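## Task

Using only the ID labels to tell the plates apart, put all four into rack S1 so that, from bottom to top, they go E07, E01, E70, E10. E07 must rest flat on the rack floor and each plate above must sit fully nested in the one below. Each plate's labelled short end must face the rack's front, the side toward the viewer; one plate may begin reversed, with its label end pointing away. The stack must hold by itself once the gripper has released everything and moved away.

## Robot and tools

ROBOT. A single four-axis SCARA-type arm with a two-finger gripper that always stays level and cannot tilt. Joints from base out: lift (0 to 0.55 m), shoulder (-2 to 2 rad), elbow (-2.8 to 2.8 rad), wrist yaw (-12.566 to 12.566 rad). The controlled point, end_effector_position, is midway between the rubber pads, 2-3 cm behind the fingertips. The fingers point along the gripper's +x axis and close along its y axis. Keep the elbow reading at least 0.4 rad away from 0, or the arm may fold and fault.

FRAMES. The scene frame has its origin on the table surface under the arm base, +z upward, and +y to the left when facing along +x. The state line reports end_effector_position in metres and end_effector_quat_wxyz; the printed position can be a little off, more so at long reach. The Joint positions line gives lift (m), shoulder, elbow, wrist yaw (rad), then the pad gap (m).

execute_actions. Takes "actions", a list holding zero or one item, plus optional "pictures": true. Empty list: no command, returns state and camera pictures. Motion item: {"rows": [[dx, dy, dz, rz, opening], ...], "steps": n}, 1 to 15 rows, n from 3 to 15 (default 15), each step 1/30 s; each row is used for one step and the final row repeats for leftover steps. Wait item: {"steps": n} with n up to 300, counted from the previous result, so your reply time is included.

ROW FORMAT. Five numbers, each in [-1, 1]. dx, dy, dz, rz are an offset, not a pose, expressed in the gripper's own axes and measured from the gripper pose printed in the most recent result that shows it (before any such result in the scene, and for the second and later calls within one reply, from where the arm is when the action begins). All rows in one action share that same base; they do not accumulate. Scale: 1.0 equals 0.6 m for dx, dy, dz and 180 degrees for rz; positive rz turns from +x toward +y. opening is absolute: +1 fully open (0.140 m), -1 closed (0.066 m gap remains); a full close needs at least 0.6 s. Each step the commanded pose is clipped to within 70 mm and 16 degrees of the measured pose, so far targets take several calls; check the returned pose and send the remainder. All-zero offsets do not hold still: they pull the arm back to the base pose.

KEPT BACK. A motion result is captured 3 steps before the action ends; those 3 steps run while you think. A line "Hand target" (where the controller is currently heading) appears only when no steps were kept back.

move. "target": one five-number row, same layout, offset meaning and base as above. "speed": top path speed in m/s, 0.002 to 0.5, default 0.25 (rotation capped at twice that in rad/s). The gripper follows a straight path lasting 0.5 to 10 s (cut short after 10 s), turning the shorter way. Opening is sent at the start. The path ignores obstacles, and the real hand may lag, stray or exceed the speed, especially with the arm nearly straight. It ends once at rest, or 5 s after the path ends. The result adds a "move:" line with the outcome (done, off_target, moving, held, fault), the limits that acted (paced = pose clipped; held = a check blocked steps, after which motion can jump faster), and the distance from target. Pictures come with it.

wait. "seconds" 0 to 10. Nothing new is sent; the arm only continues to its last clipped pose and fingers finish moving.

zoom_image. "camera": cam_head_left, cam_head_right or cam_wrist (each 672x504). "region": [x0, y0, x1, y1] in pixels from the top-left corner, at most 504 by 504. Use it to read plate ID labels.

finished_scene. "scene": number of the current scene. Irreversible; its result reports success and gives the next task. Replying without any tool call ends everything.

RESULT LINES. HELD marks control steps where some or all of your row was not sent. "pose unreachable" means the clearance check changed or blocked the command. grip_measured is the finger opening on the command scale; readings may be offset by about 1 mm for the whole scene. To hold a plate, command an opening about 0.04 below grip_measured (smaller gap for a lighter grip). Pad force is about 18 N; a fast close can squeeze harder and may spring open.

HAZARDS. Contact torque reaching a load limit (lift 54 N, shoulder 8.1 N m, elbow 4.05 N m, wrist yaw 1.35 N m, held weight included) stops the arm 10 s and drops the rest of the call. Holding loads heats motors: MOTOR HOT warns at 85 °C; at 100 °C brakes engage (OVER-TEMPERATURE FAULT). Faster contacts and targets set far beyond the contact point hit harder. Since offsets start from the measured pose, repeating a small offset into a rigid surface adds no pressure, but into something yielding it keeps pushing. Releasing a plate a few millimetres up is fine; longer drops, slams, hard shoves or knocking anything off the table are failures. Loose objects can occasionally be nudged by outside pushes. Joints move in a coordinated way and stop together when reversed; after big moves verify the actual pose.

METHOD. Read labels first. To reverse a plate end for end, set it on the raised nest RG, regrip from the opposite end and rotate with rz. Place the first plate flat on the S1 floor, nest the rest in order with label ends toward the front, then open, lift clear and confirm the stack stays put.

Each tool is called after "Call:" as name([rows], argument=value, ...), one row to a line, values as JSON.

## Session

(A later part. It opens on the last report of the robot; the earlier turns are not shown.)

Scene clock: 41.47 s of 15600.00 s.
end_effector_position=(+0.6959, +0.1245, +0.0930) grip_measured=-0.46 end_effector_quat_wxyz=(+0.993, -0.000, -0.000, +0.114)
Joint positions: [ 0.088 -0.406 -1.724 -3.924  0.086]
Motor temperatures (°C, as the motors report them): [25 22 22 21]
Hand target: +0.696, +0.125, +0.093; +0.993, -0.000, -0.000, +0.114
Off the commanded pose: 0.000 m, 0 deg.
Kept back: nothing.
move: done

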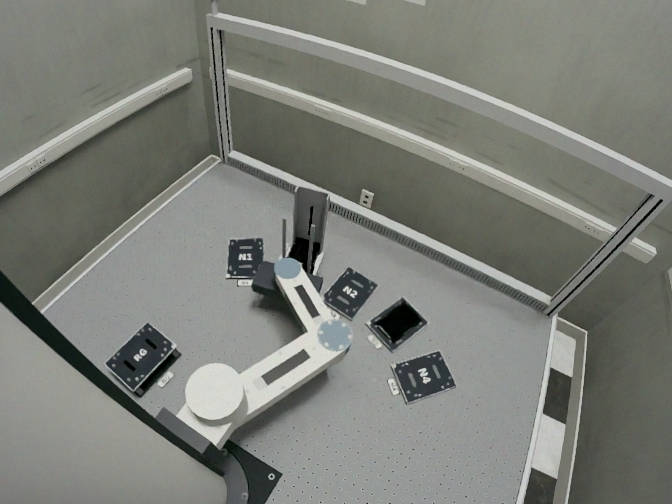

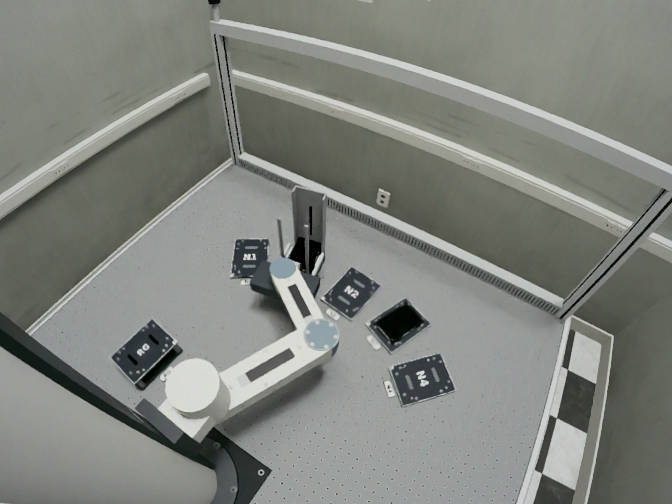

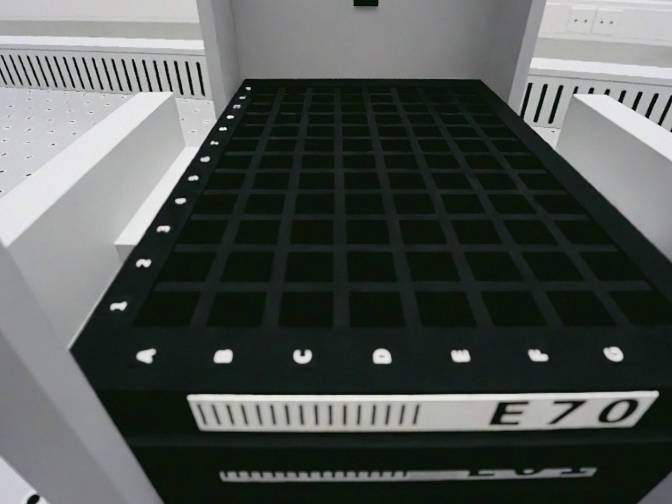

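Repeat the same path, then the computed correction.

Call:
move(target=[0,0,0,0,0.2])

Call:
move(target=[-0.2333,0,0,0,0.2], speed=0.3)

Call:
move(target=[0.056,-0.5368,-0.0625,-0.204,0.2], speed=0.35)

Call:
move(target=[0.0338,-0.0055,-0.045,0.0027,-0.15], speed=0.06)

Scene clock: 42.20 s of 15600.00 s.
end_effector_position=(+0.6959, +0.1245, +0.0930) grip_measured=+0.20 end_effector_quat_wxyz=(+0.993, -0.000, -0.000, +0.114)
Joint positions: [ 0.088 -0.406 -1.724 -3.924  0.11 ]
Motor temperatures (°C, as the motors report them): [25 22 22 21]
Hand target: +0.696, +0.125, +0.093; +0.993, -0.000, -0.000, +0.114
Off the commanded pose: 0.000 m, 0 deg.
Kept back: nothing.
move: done

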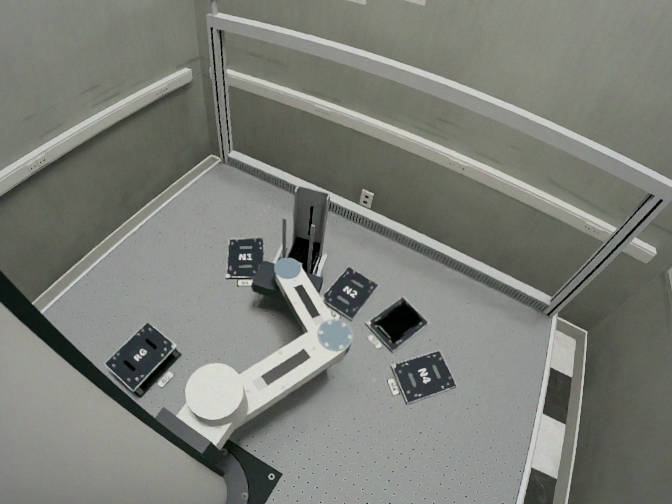

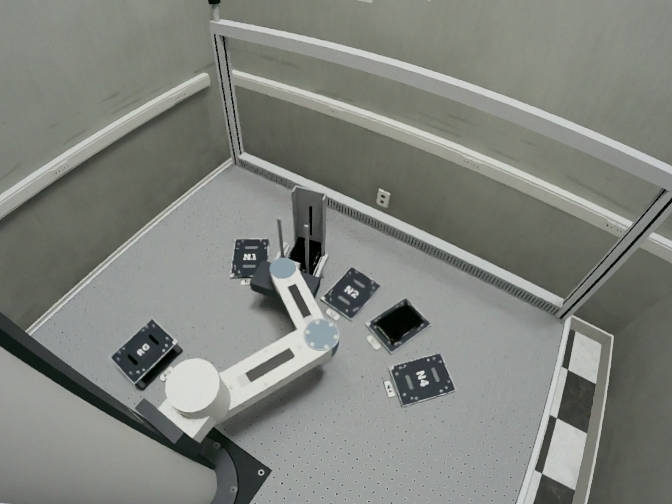

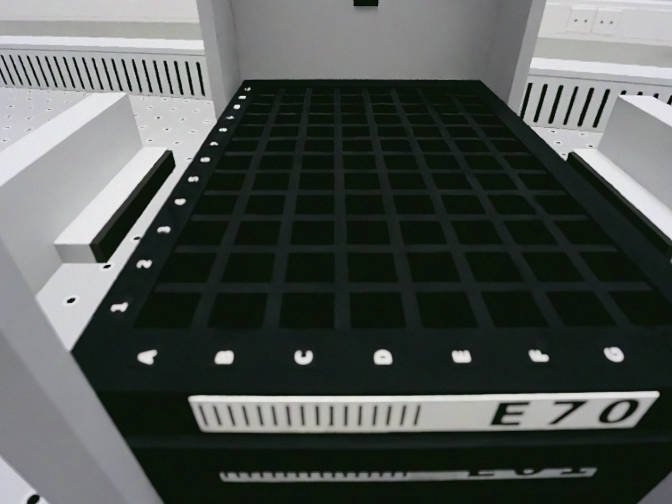

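Scene clock: 43.07 s of 15600.00 s.
end_effector_position=(+0.5596, +0.0927, +0.0930) grip_measured=+0.20 end_effector_quat_wxyz=(+0.993, -0.000, -0.000, +0.115)
Joint positions: [ 0.088 -0.685 -1.017 -4.351  0.11 ]
Motor temperatures (°C, as the motors report them): [25 22 22 21]
Hand target: +0.560, +0.093, +0.093; +0.993, -0.000, -0.000, +0.114
Off the commanded pose: 0.000 m, 0 deg.
Kept back: nothing.
move: done

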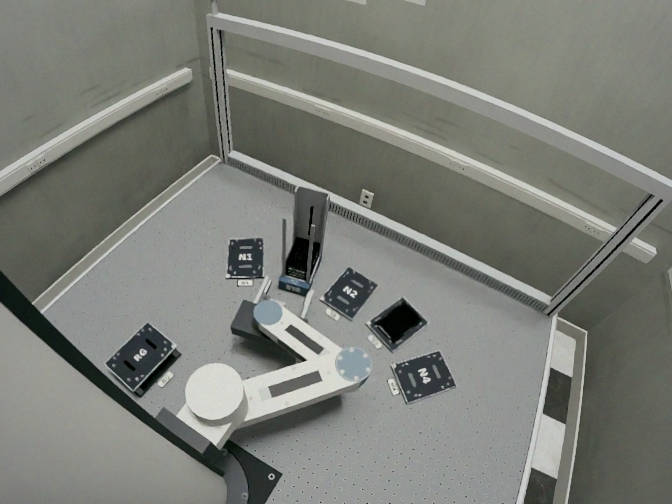

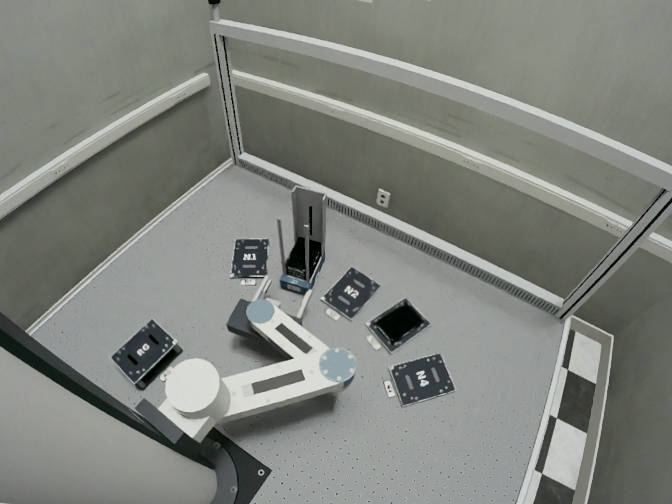

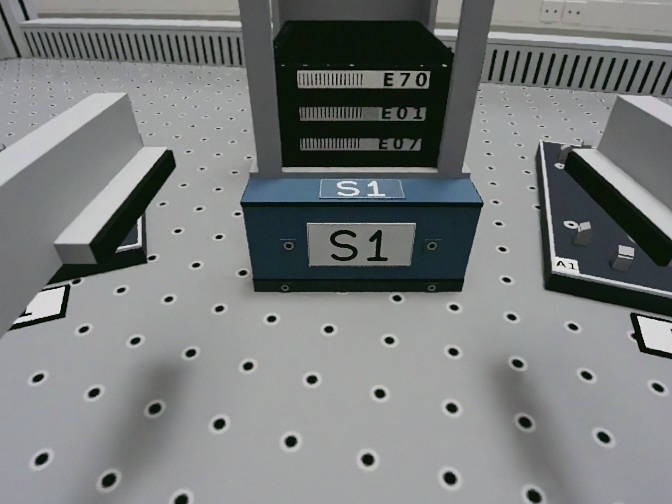

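Scene clock: 44.43 s of 15600.00 s.
end_effector_position=(+0.6656, -0.2135, +0.0555) grip_measured=+0.20 end_effector_quat_wxyz=(+0.979, -0.000, -0.000, -0.205)
Joint positions: [ 0.051 -1.054 -1.721 -3.92   0.11 ]
Motor temperatures (°C, as the motors report them): [25 22 22 21]
Hand target: +0.666, -0.213, +0.056; +0.979, -0.000, -0.000, -0.204
Off the commanded pose: 0.000 m, 0 deg.
Kept back: nothing.
move: done

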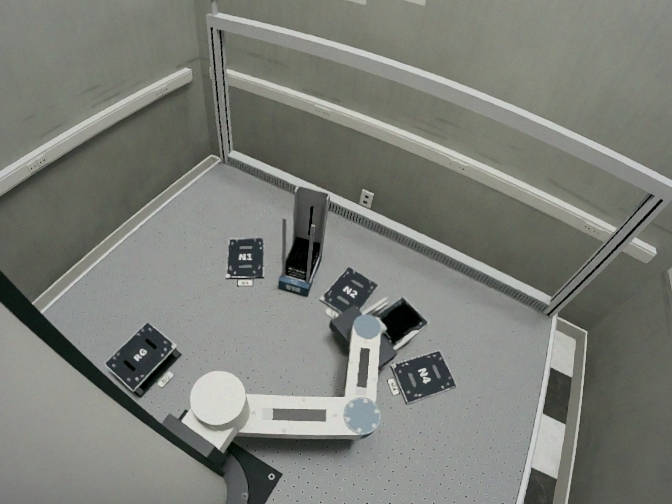

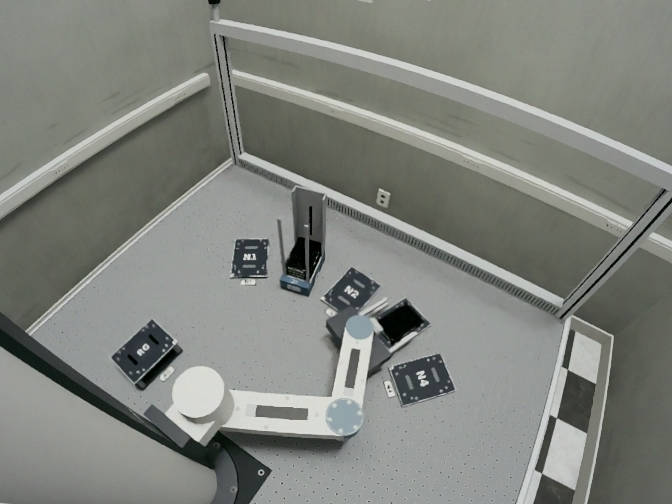

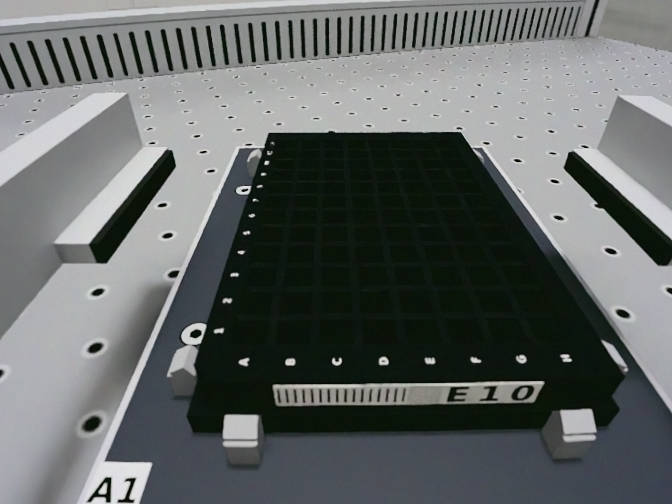

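Scene clock: 45.23 s of 15600.00 s.
end_effector_position=(+0.6828, -0.2249, +0.0285) grip_measured=-0.15 end_effector_quat_wxyz=(+0.980, -0.000, -0.000, -0.201)
Joint positions: [ 0.023 -1.011 -1.846 -3.831  0.097]
Motor temperatures (°C, as the motors report them): [25 22 22 21]
Hand target: +0.683, -0.225, +0.029; +0.980, -0.000, -0.000, -0.200
Off the commanded pose: 0.000 m, 0 deg.
Kept back: nothing.
move: done

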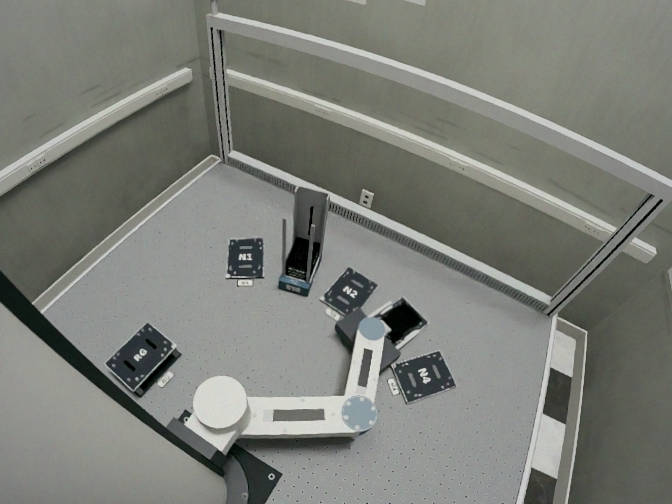

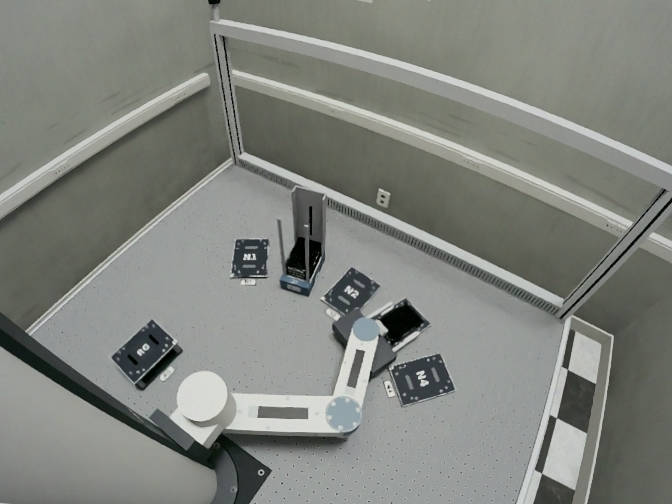

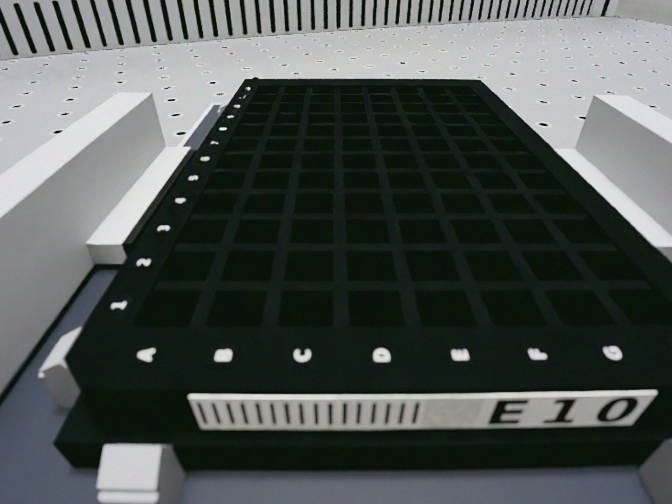

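Call:
move(target=[0,0,0,0,-0.53])

Call:
move(target=[0,0,0.49,0,-0.53], speed=0.35)

Call:
move(target=[-0.2092,0.5436,0,0.2018,-0.53], speed=0.35)

Scene clock: 46.17 s of 15600.00 s.
end_effector_position=(+0.6828, -0.2249, +0.0285) grip_measured=-0.46 end_effector_quat_wxyz=(+0.980, -0.000, -0.000, -0.201)
Joint positions: [ 0.023 -1.011 -1.846 -3.831  0.086]
Motor temperatures (°C, as the motors report them): [25 22 22 21]
Hand target: +0.683, -0.225, +0.028; +0.980, -0.000, -0.000, -0.201
Off the commanded pose: 0.000 m, 0 deg.
Kept back: nothing.
move: done

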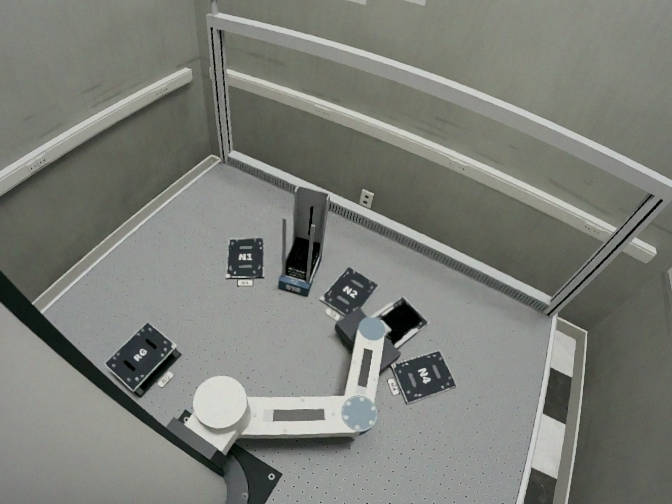

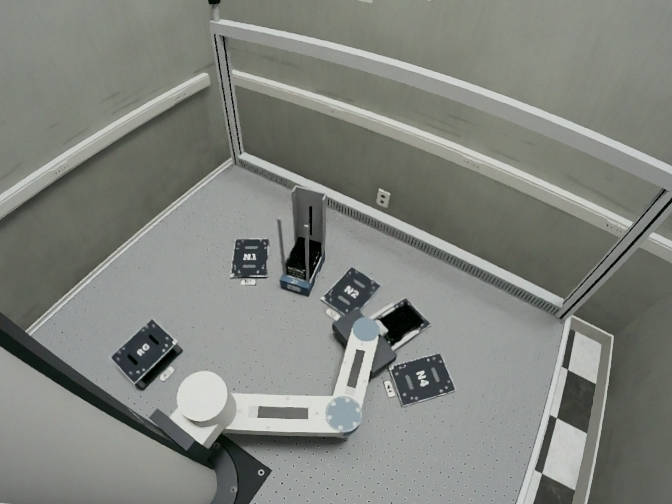

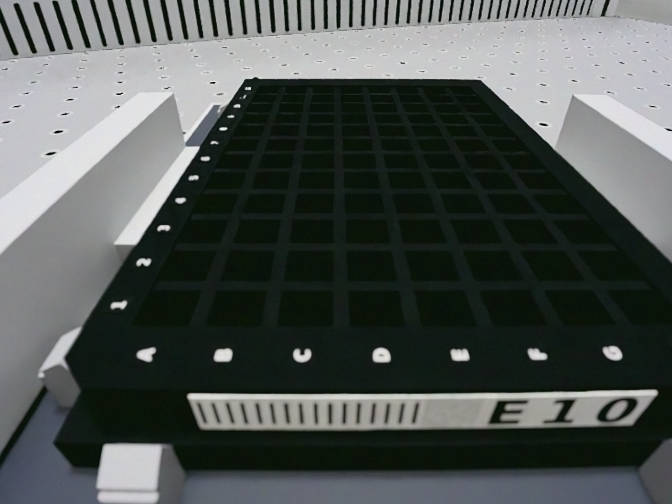

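Scene clock: 47.50 s of 15600.00 s.
end_effector_position=(+0.6828, -0.2249, +0.3225) grip_measured=-0.46 end_effector_quat_wxyz=(+0.980, -0.000, -0.000, -0.201)
Joint positions: [ 0.317 -1.011 -1.846 -3.831  0.086]
Motor temperatures (°C, as the motors report them): [25 22 22 21]
Hand target: +0.683, -0.225, +0.322; +0.980, -0.000, -0.000, -0.201
Off the commanded pose: 0.000 m, 0 deg.
Kept back: nothing.
move: done

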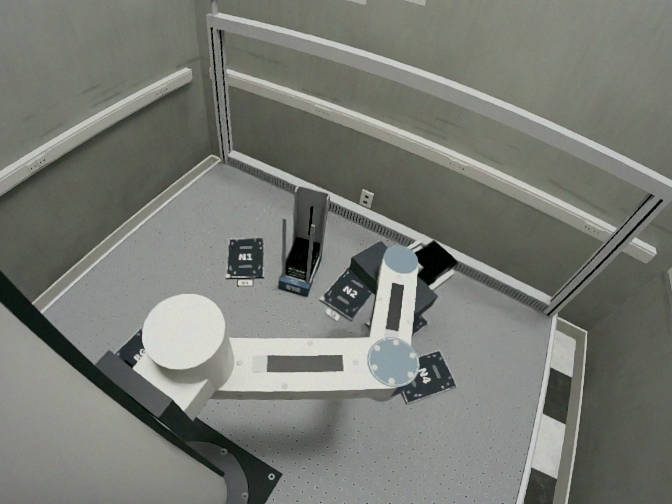

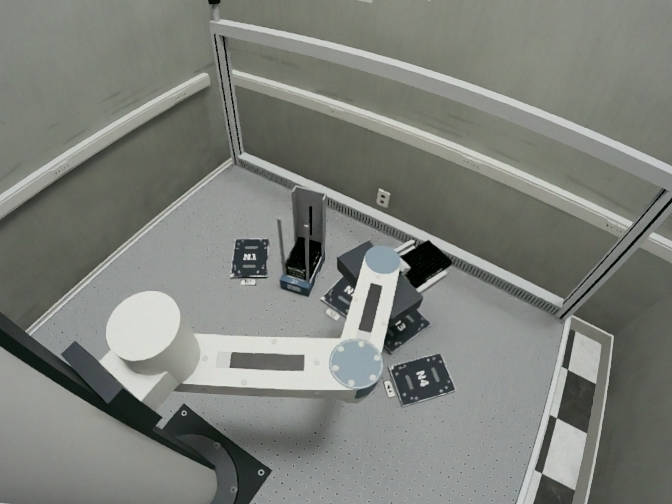

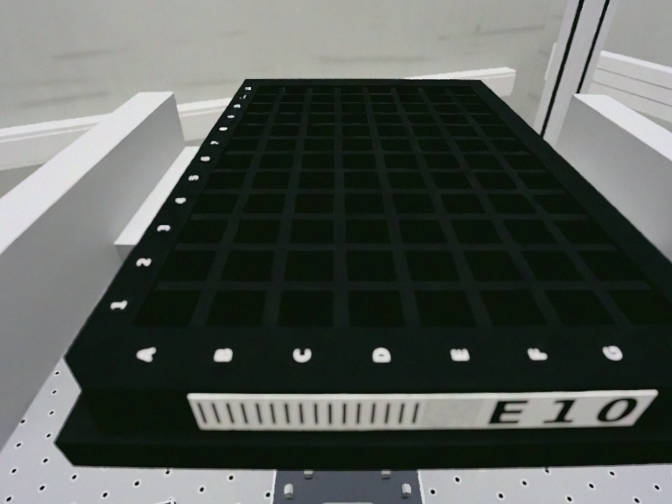

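Scene clock: 48.93 s of 15600.00 s.
end_effector_position=(+0.6955, +0.1246, +0.3225) grip_measured=-0.46 end_effector_quat_wxyz=(+0.993, -0.000, -0.000, +0.115)
Joint positions: [ 0.317 -0.407 -1.722 -3.924  0.086]
Motor temperatures (°C, as the motors report them): [25 22 22 21]
Hand target: +0.696, +0.124, +0.322; +0.993, -0.000, -0.000, +0.115
Off the commanded pose: 0.000 m, 0 deg.
Kept back: nothing.
move: done

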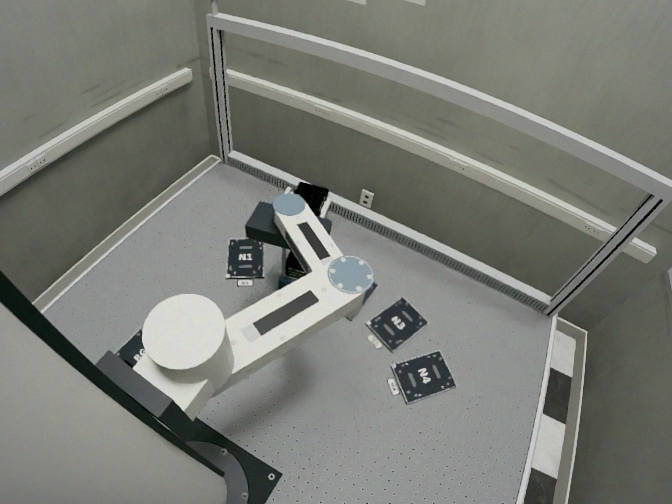

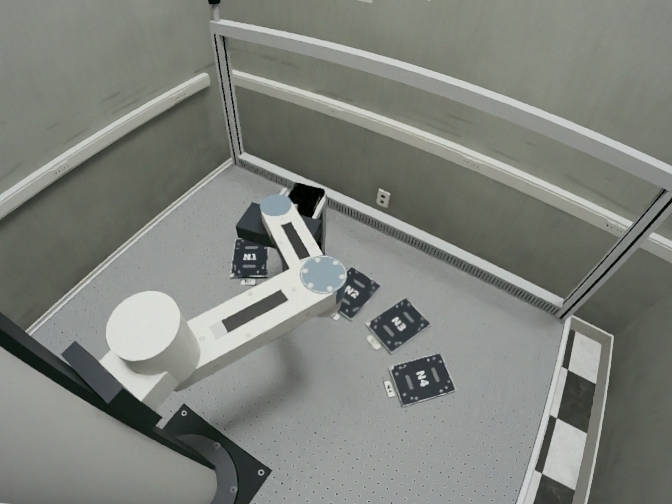

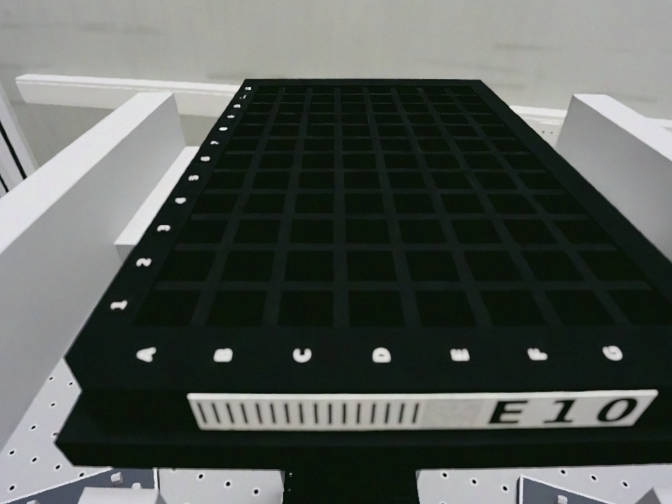

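Call:
move(target=[0.0003,0,-0.0142,0,-0.53], speed=0.015)

Scene clock: 49.97 s of 15600.00 s.
end_effector_position=(+0.6957, +0.1245, +0.3139) grip_measured=-0.46 end_effector_quat_wxyz=(+0.993, -0.000, -0.000, +0.114)
Joint positions: [ 0.309 -0.407 -1.723 -3.924  0.086]
Motor temperatures (°C, as the motors report them): [25 22 22 21]
Hand target: +0.696, +0.125, +0.314; +0.993, -0.000, -0.000, +0.115
Off the commanded pose: 0.000 m, 0 deg.
Kept back: nothing.
move: done

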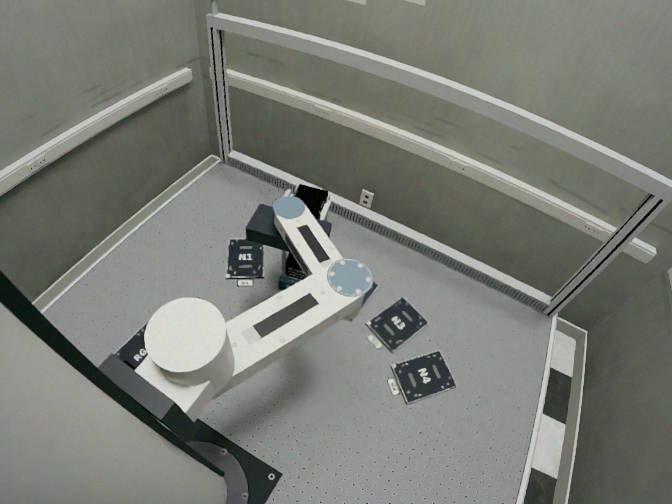

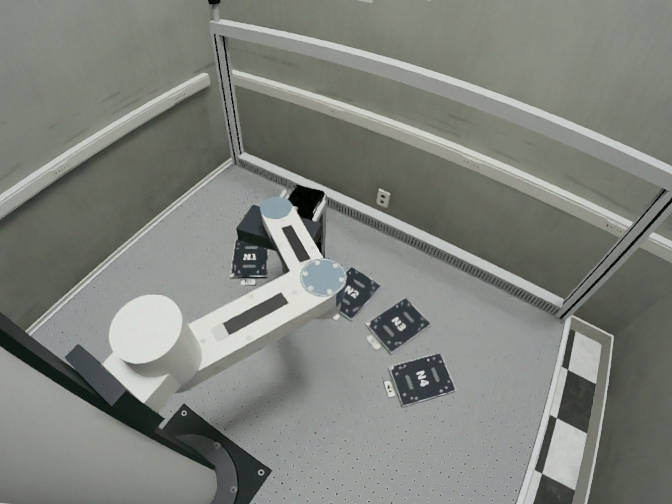

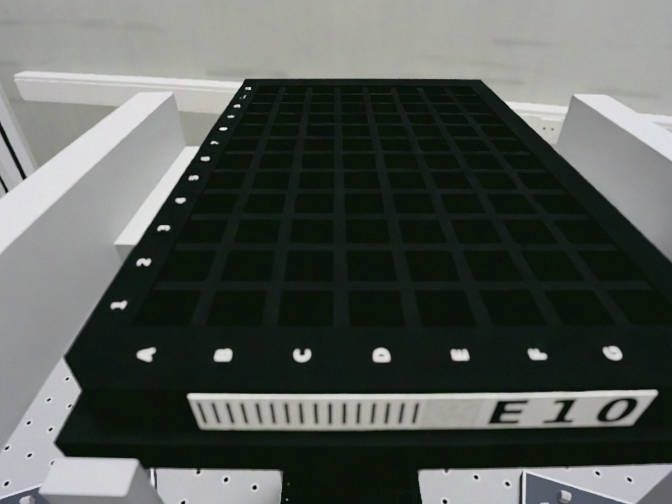

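Call:
move(target=[0,0,-0.3395,0,-0.53], speed=0.25)

Call:
move(target=[0,0,-0.007,0,-0.53], speed=0.012)

Scene clock: 51.43 s of 15600.00 s.
end_effector_position=(+0.6957, +0.1245, +0.1102) grip_measured=-0.46 end_effector_quat_wxyz=(+0.993, -0.000, -0.000, +0.115)
Joint positions: [ 0.105 -0.407 -1.723 -3.924  0.086]
Motor temperatures (°C, as the motors report them): [25 22 22 21]
Hand target: +0.696, +0.124, +0.110; +0.993, -0.000, -0.000, +0.114
Off the commanded pose: 0.000 m, 0 deg.
Kept back: nothing.
move: done

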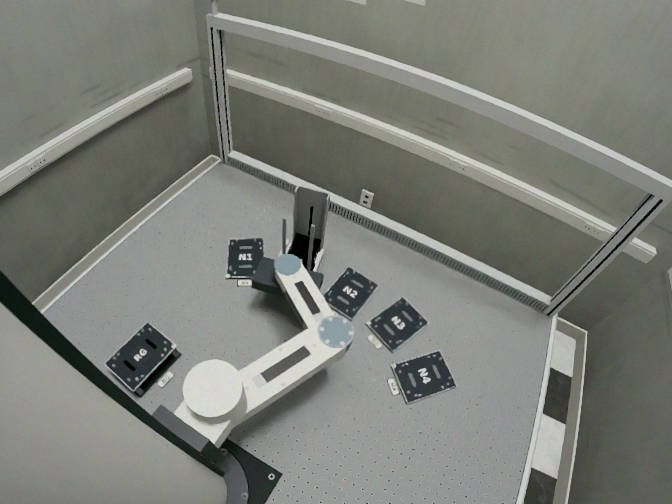

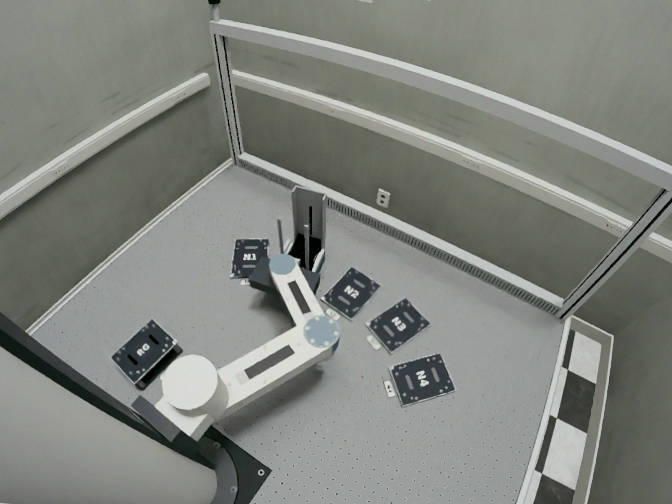

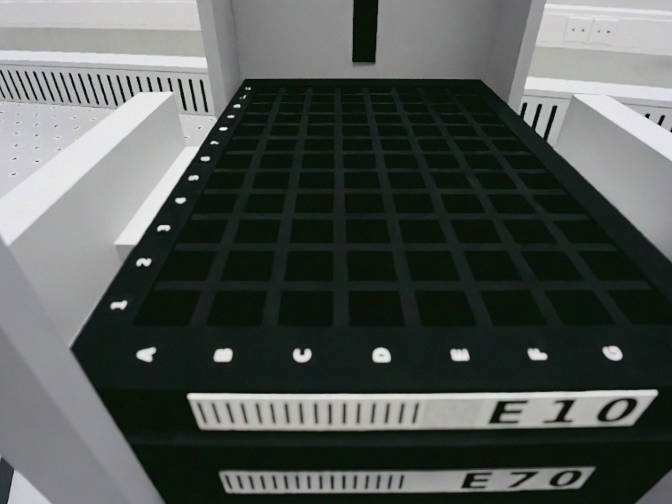

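Scene clock: 52.13 s of 15600.00 s.
end_effector_position=(+0.6957, +0.1245, +0.1059) grip_measured=-0.46 end_effector_quat_wxyz=(+0.993, -0.000, -0.000, +0.115)
Joint positions: [ 0.101 -0.407 -1.723 -3.924  0.086]
Motor temperatures (°C, as the motors report them): [25 22 22 21]
Hand target: +0.696, +0.124, +0.106; +0.993, -0.000, -0.000, +0.115
Off the commanded pose: 0.000 m, 0 deg.
Kept back: nothing.
move: done

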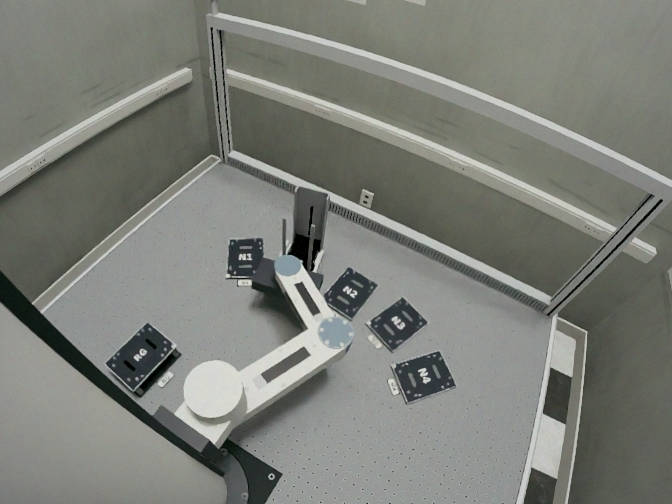

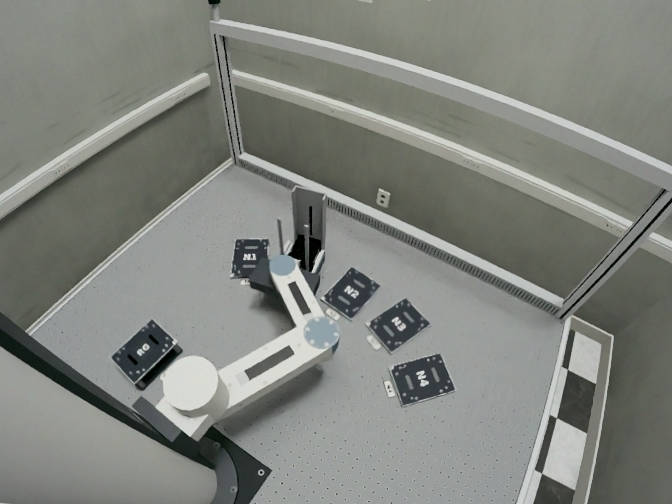

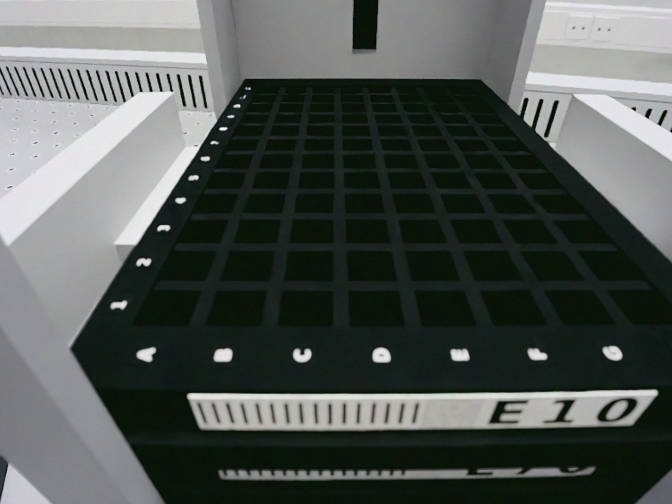

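Call:
move(target=[0,0,0,0,0.2])

Call:
move(target=[-0.27,0,0,0,0.2], speed=0.3)

Scene clock: 52.87 s of 15600.00 s.
end_effector_position=(+0.6957, +0.1245, +0.1059) grip_measured=+0.20 end_effector_quat_wxyz=(+0.993, -0.000, -0.000, +0.115)
Joint positions: [ 0.101 -0.407 -1.723 -3.924  0.11 ]
Motor temperatures (°C, as the motors report them): [25 22 22 21]
Hand target: +0.696, +0.124, +0.106; +0.993, -0.000, -0.000, +0.115
Off the commanded pose: 0.000 m, 0 deg.
Kept back: nothing.
move: done

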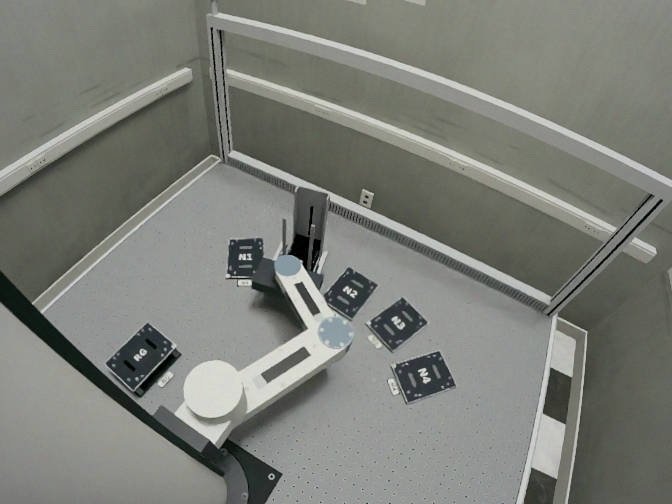

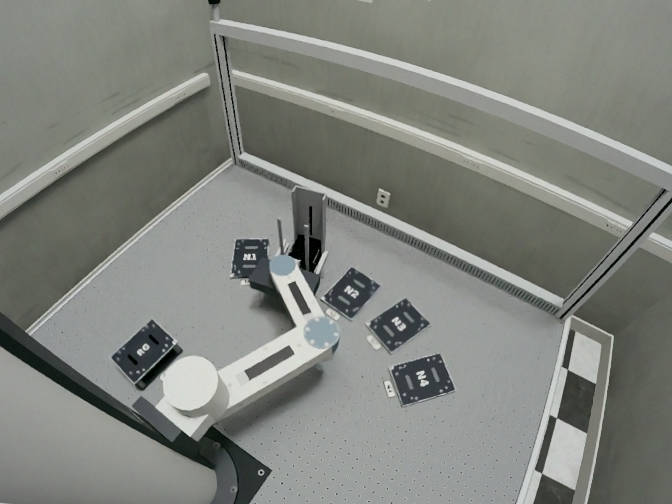

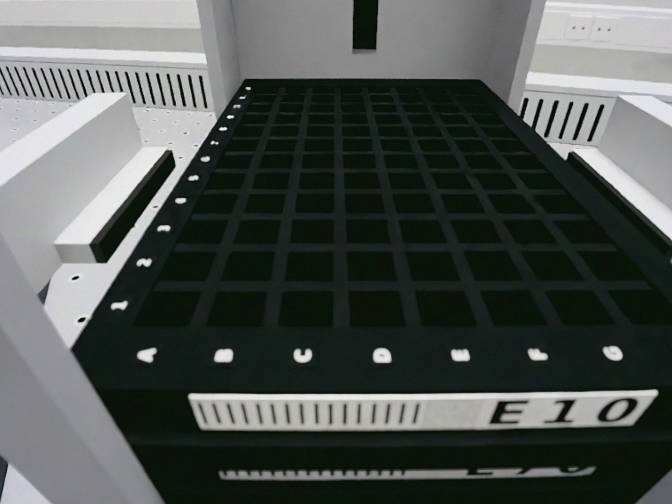

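Scene clock: 53.80 s of 15600.00 s.
end_effector_position=(+0.5380, +0.0876, +0.1059) grip_measured=+0.20 end_effector_quat_wxyz=(+0.993, -0.000, -0.000, +0.115)
Joint positions: [ 0.101 -0.716 -0.919 -4.418  0.11 ]
Motor temperatures (°C, as the motors report them): [25 22 22 21]
Hand target: +0.538, +0.088, +0.106; +0.993, -0.000, -0.000, +0.115
Off the commanded pose: 0.000 m, 0 deg.
Kept back: nothing.
move: done

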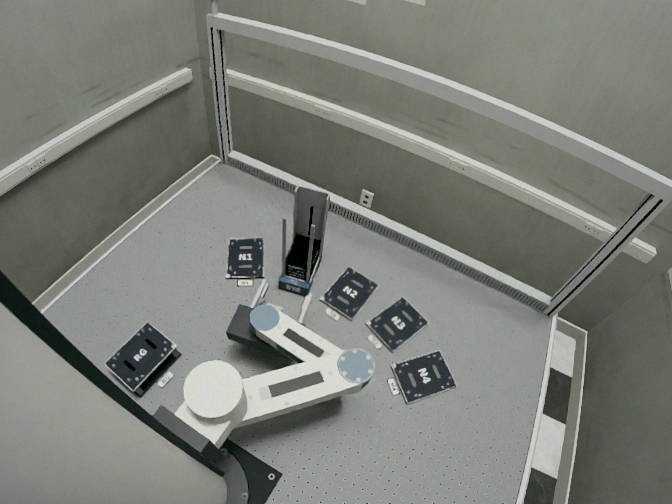

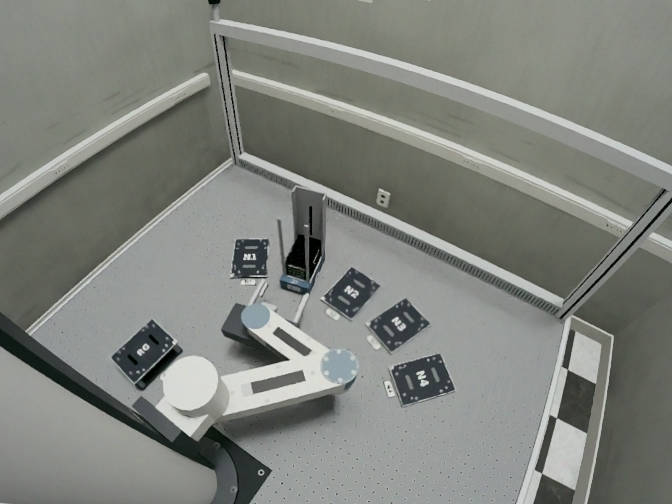

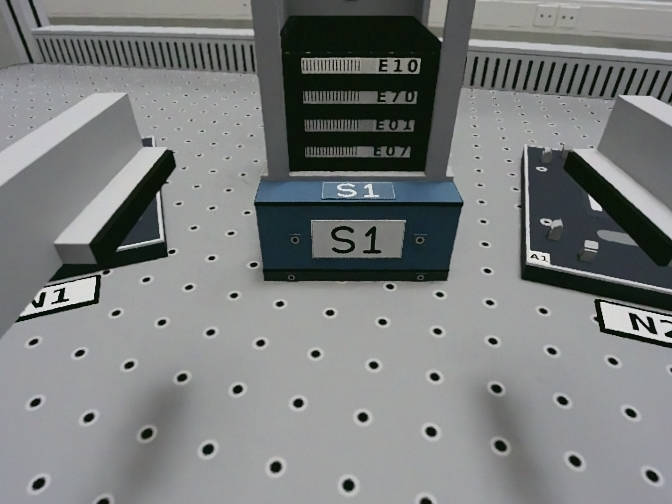

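Call:
execute_actions(actions=[])

Scene clock: 90.73 s of 15600.00 s.
end_effector_position=(+0.5380, +0.0876, +0.1059) grip_measured=+0.20 end_effector_quat_wxyz=(+0.993, -0.000, -0.000, +0.115)
Joint positions: [ 0.101 -0.716 -0.919 -4.418  0.11 ]
Motor temperatures (°C, as the motors report them): [25 22 21 21]
Hand target: +0.538, +0.088, +0.106; +0.993, -0.000, -0.000, +0.115
Off the commanded pose: 0.000 m, 0 deg.
Kept back: nothing.
Steps of this call (steps 1 to 90: nothing new was sent; then 33.93 s passed at rest). Readings (end_effector_position):
1: (+0.5380, +0.0876, +0.1059)
2: (+0.5380, +0.0876, +0.1059)
4: (+0.5380, +0.0876, +0.1059)
8: (+0.5380, +0.0876, +0.1059)
90: the state above

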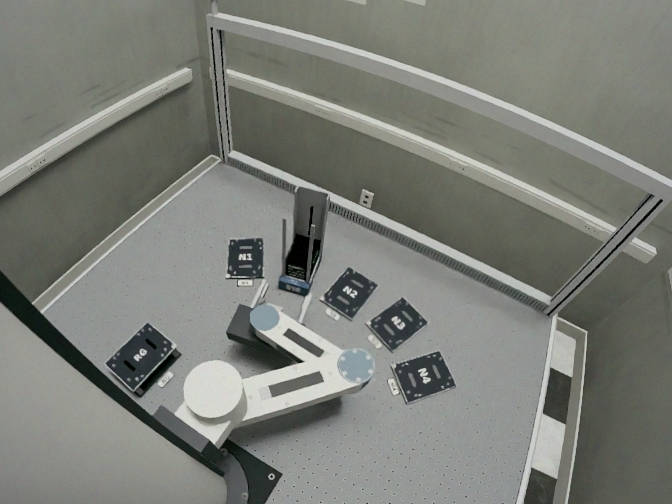

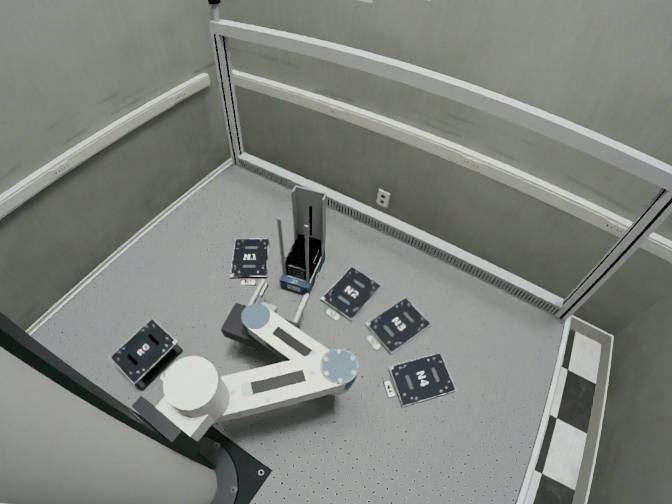

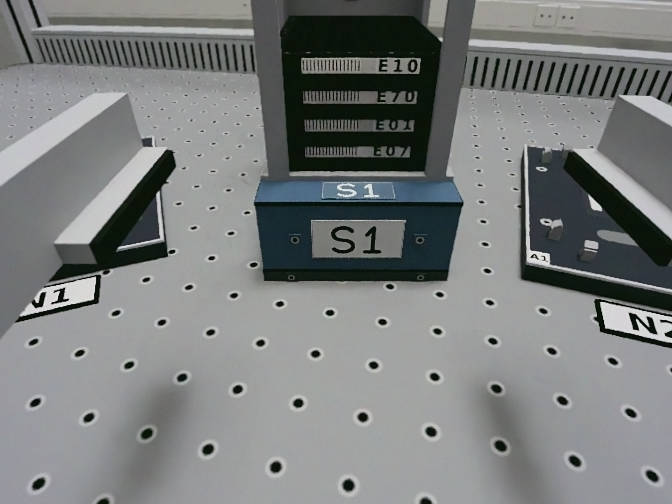

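Call:
finished_scene(scene=2)

The scene is finished: the task was done.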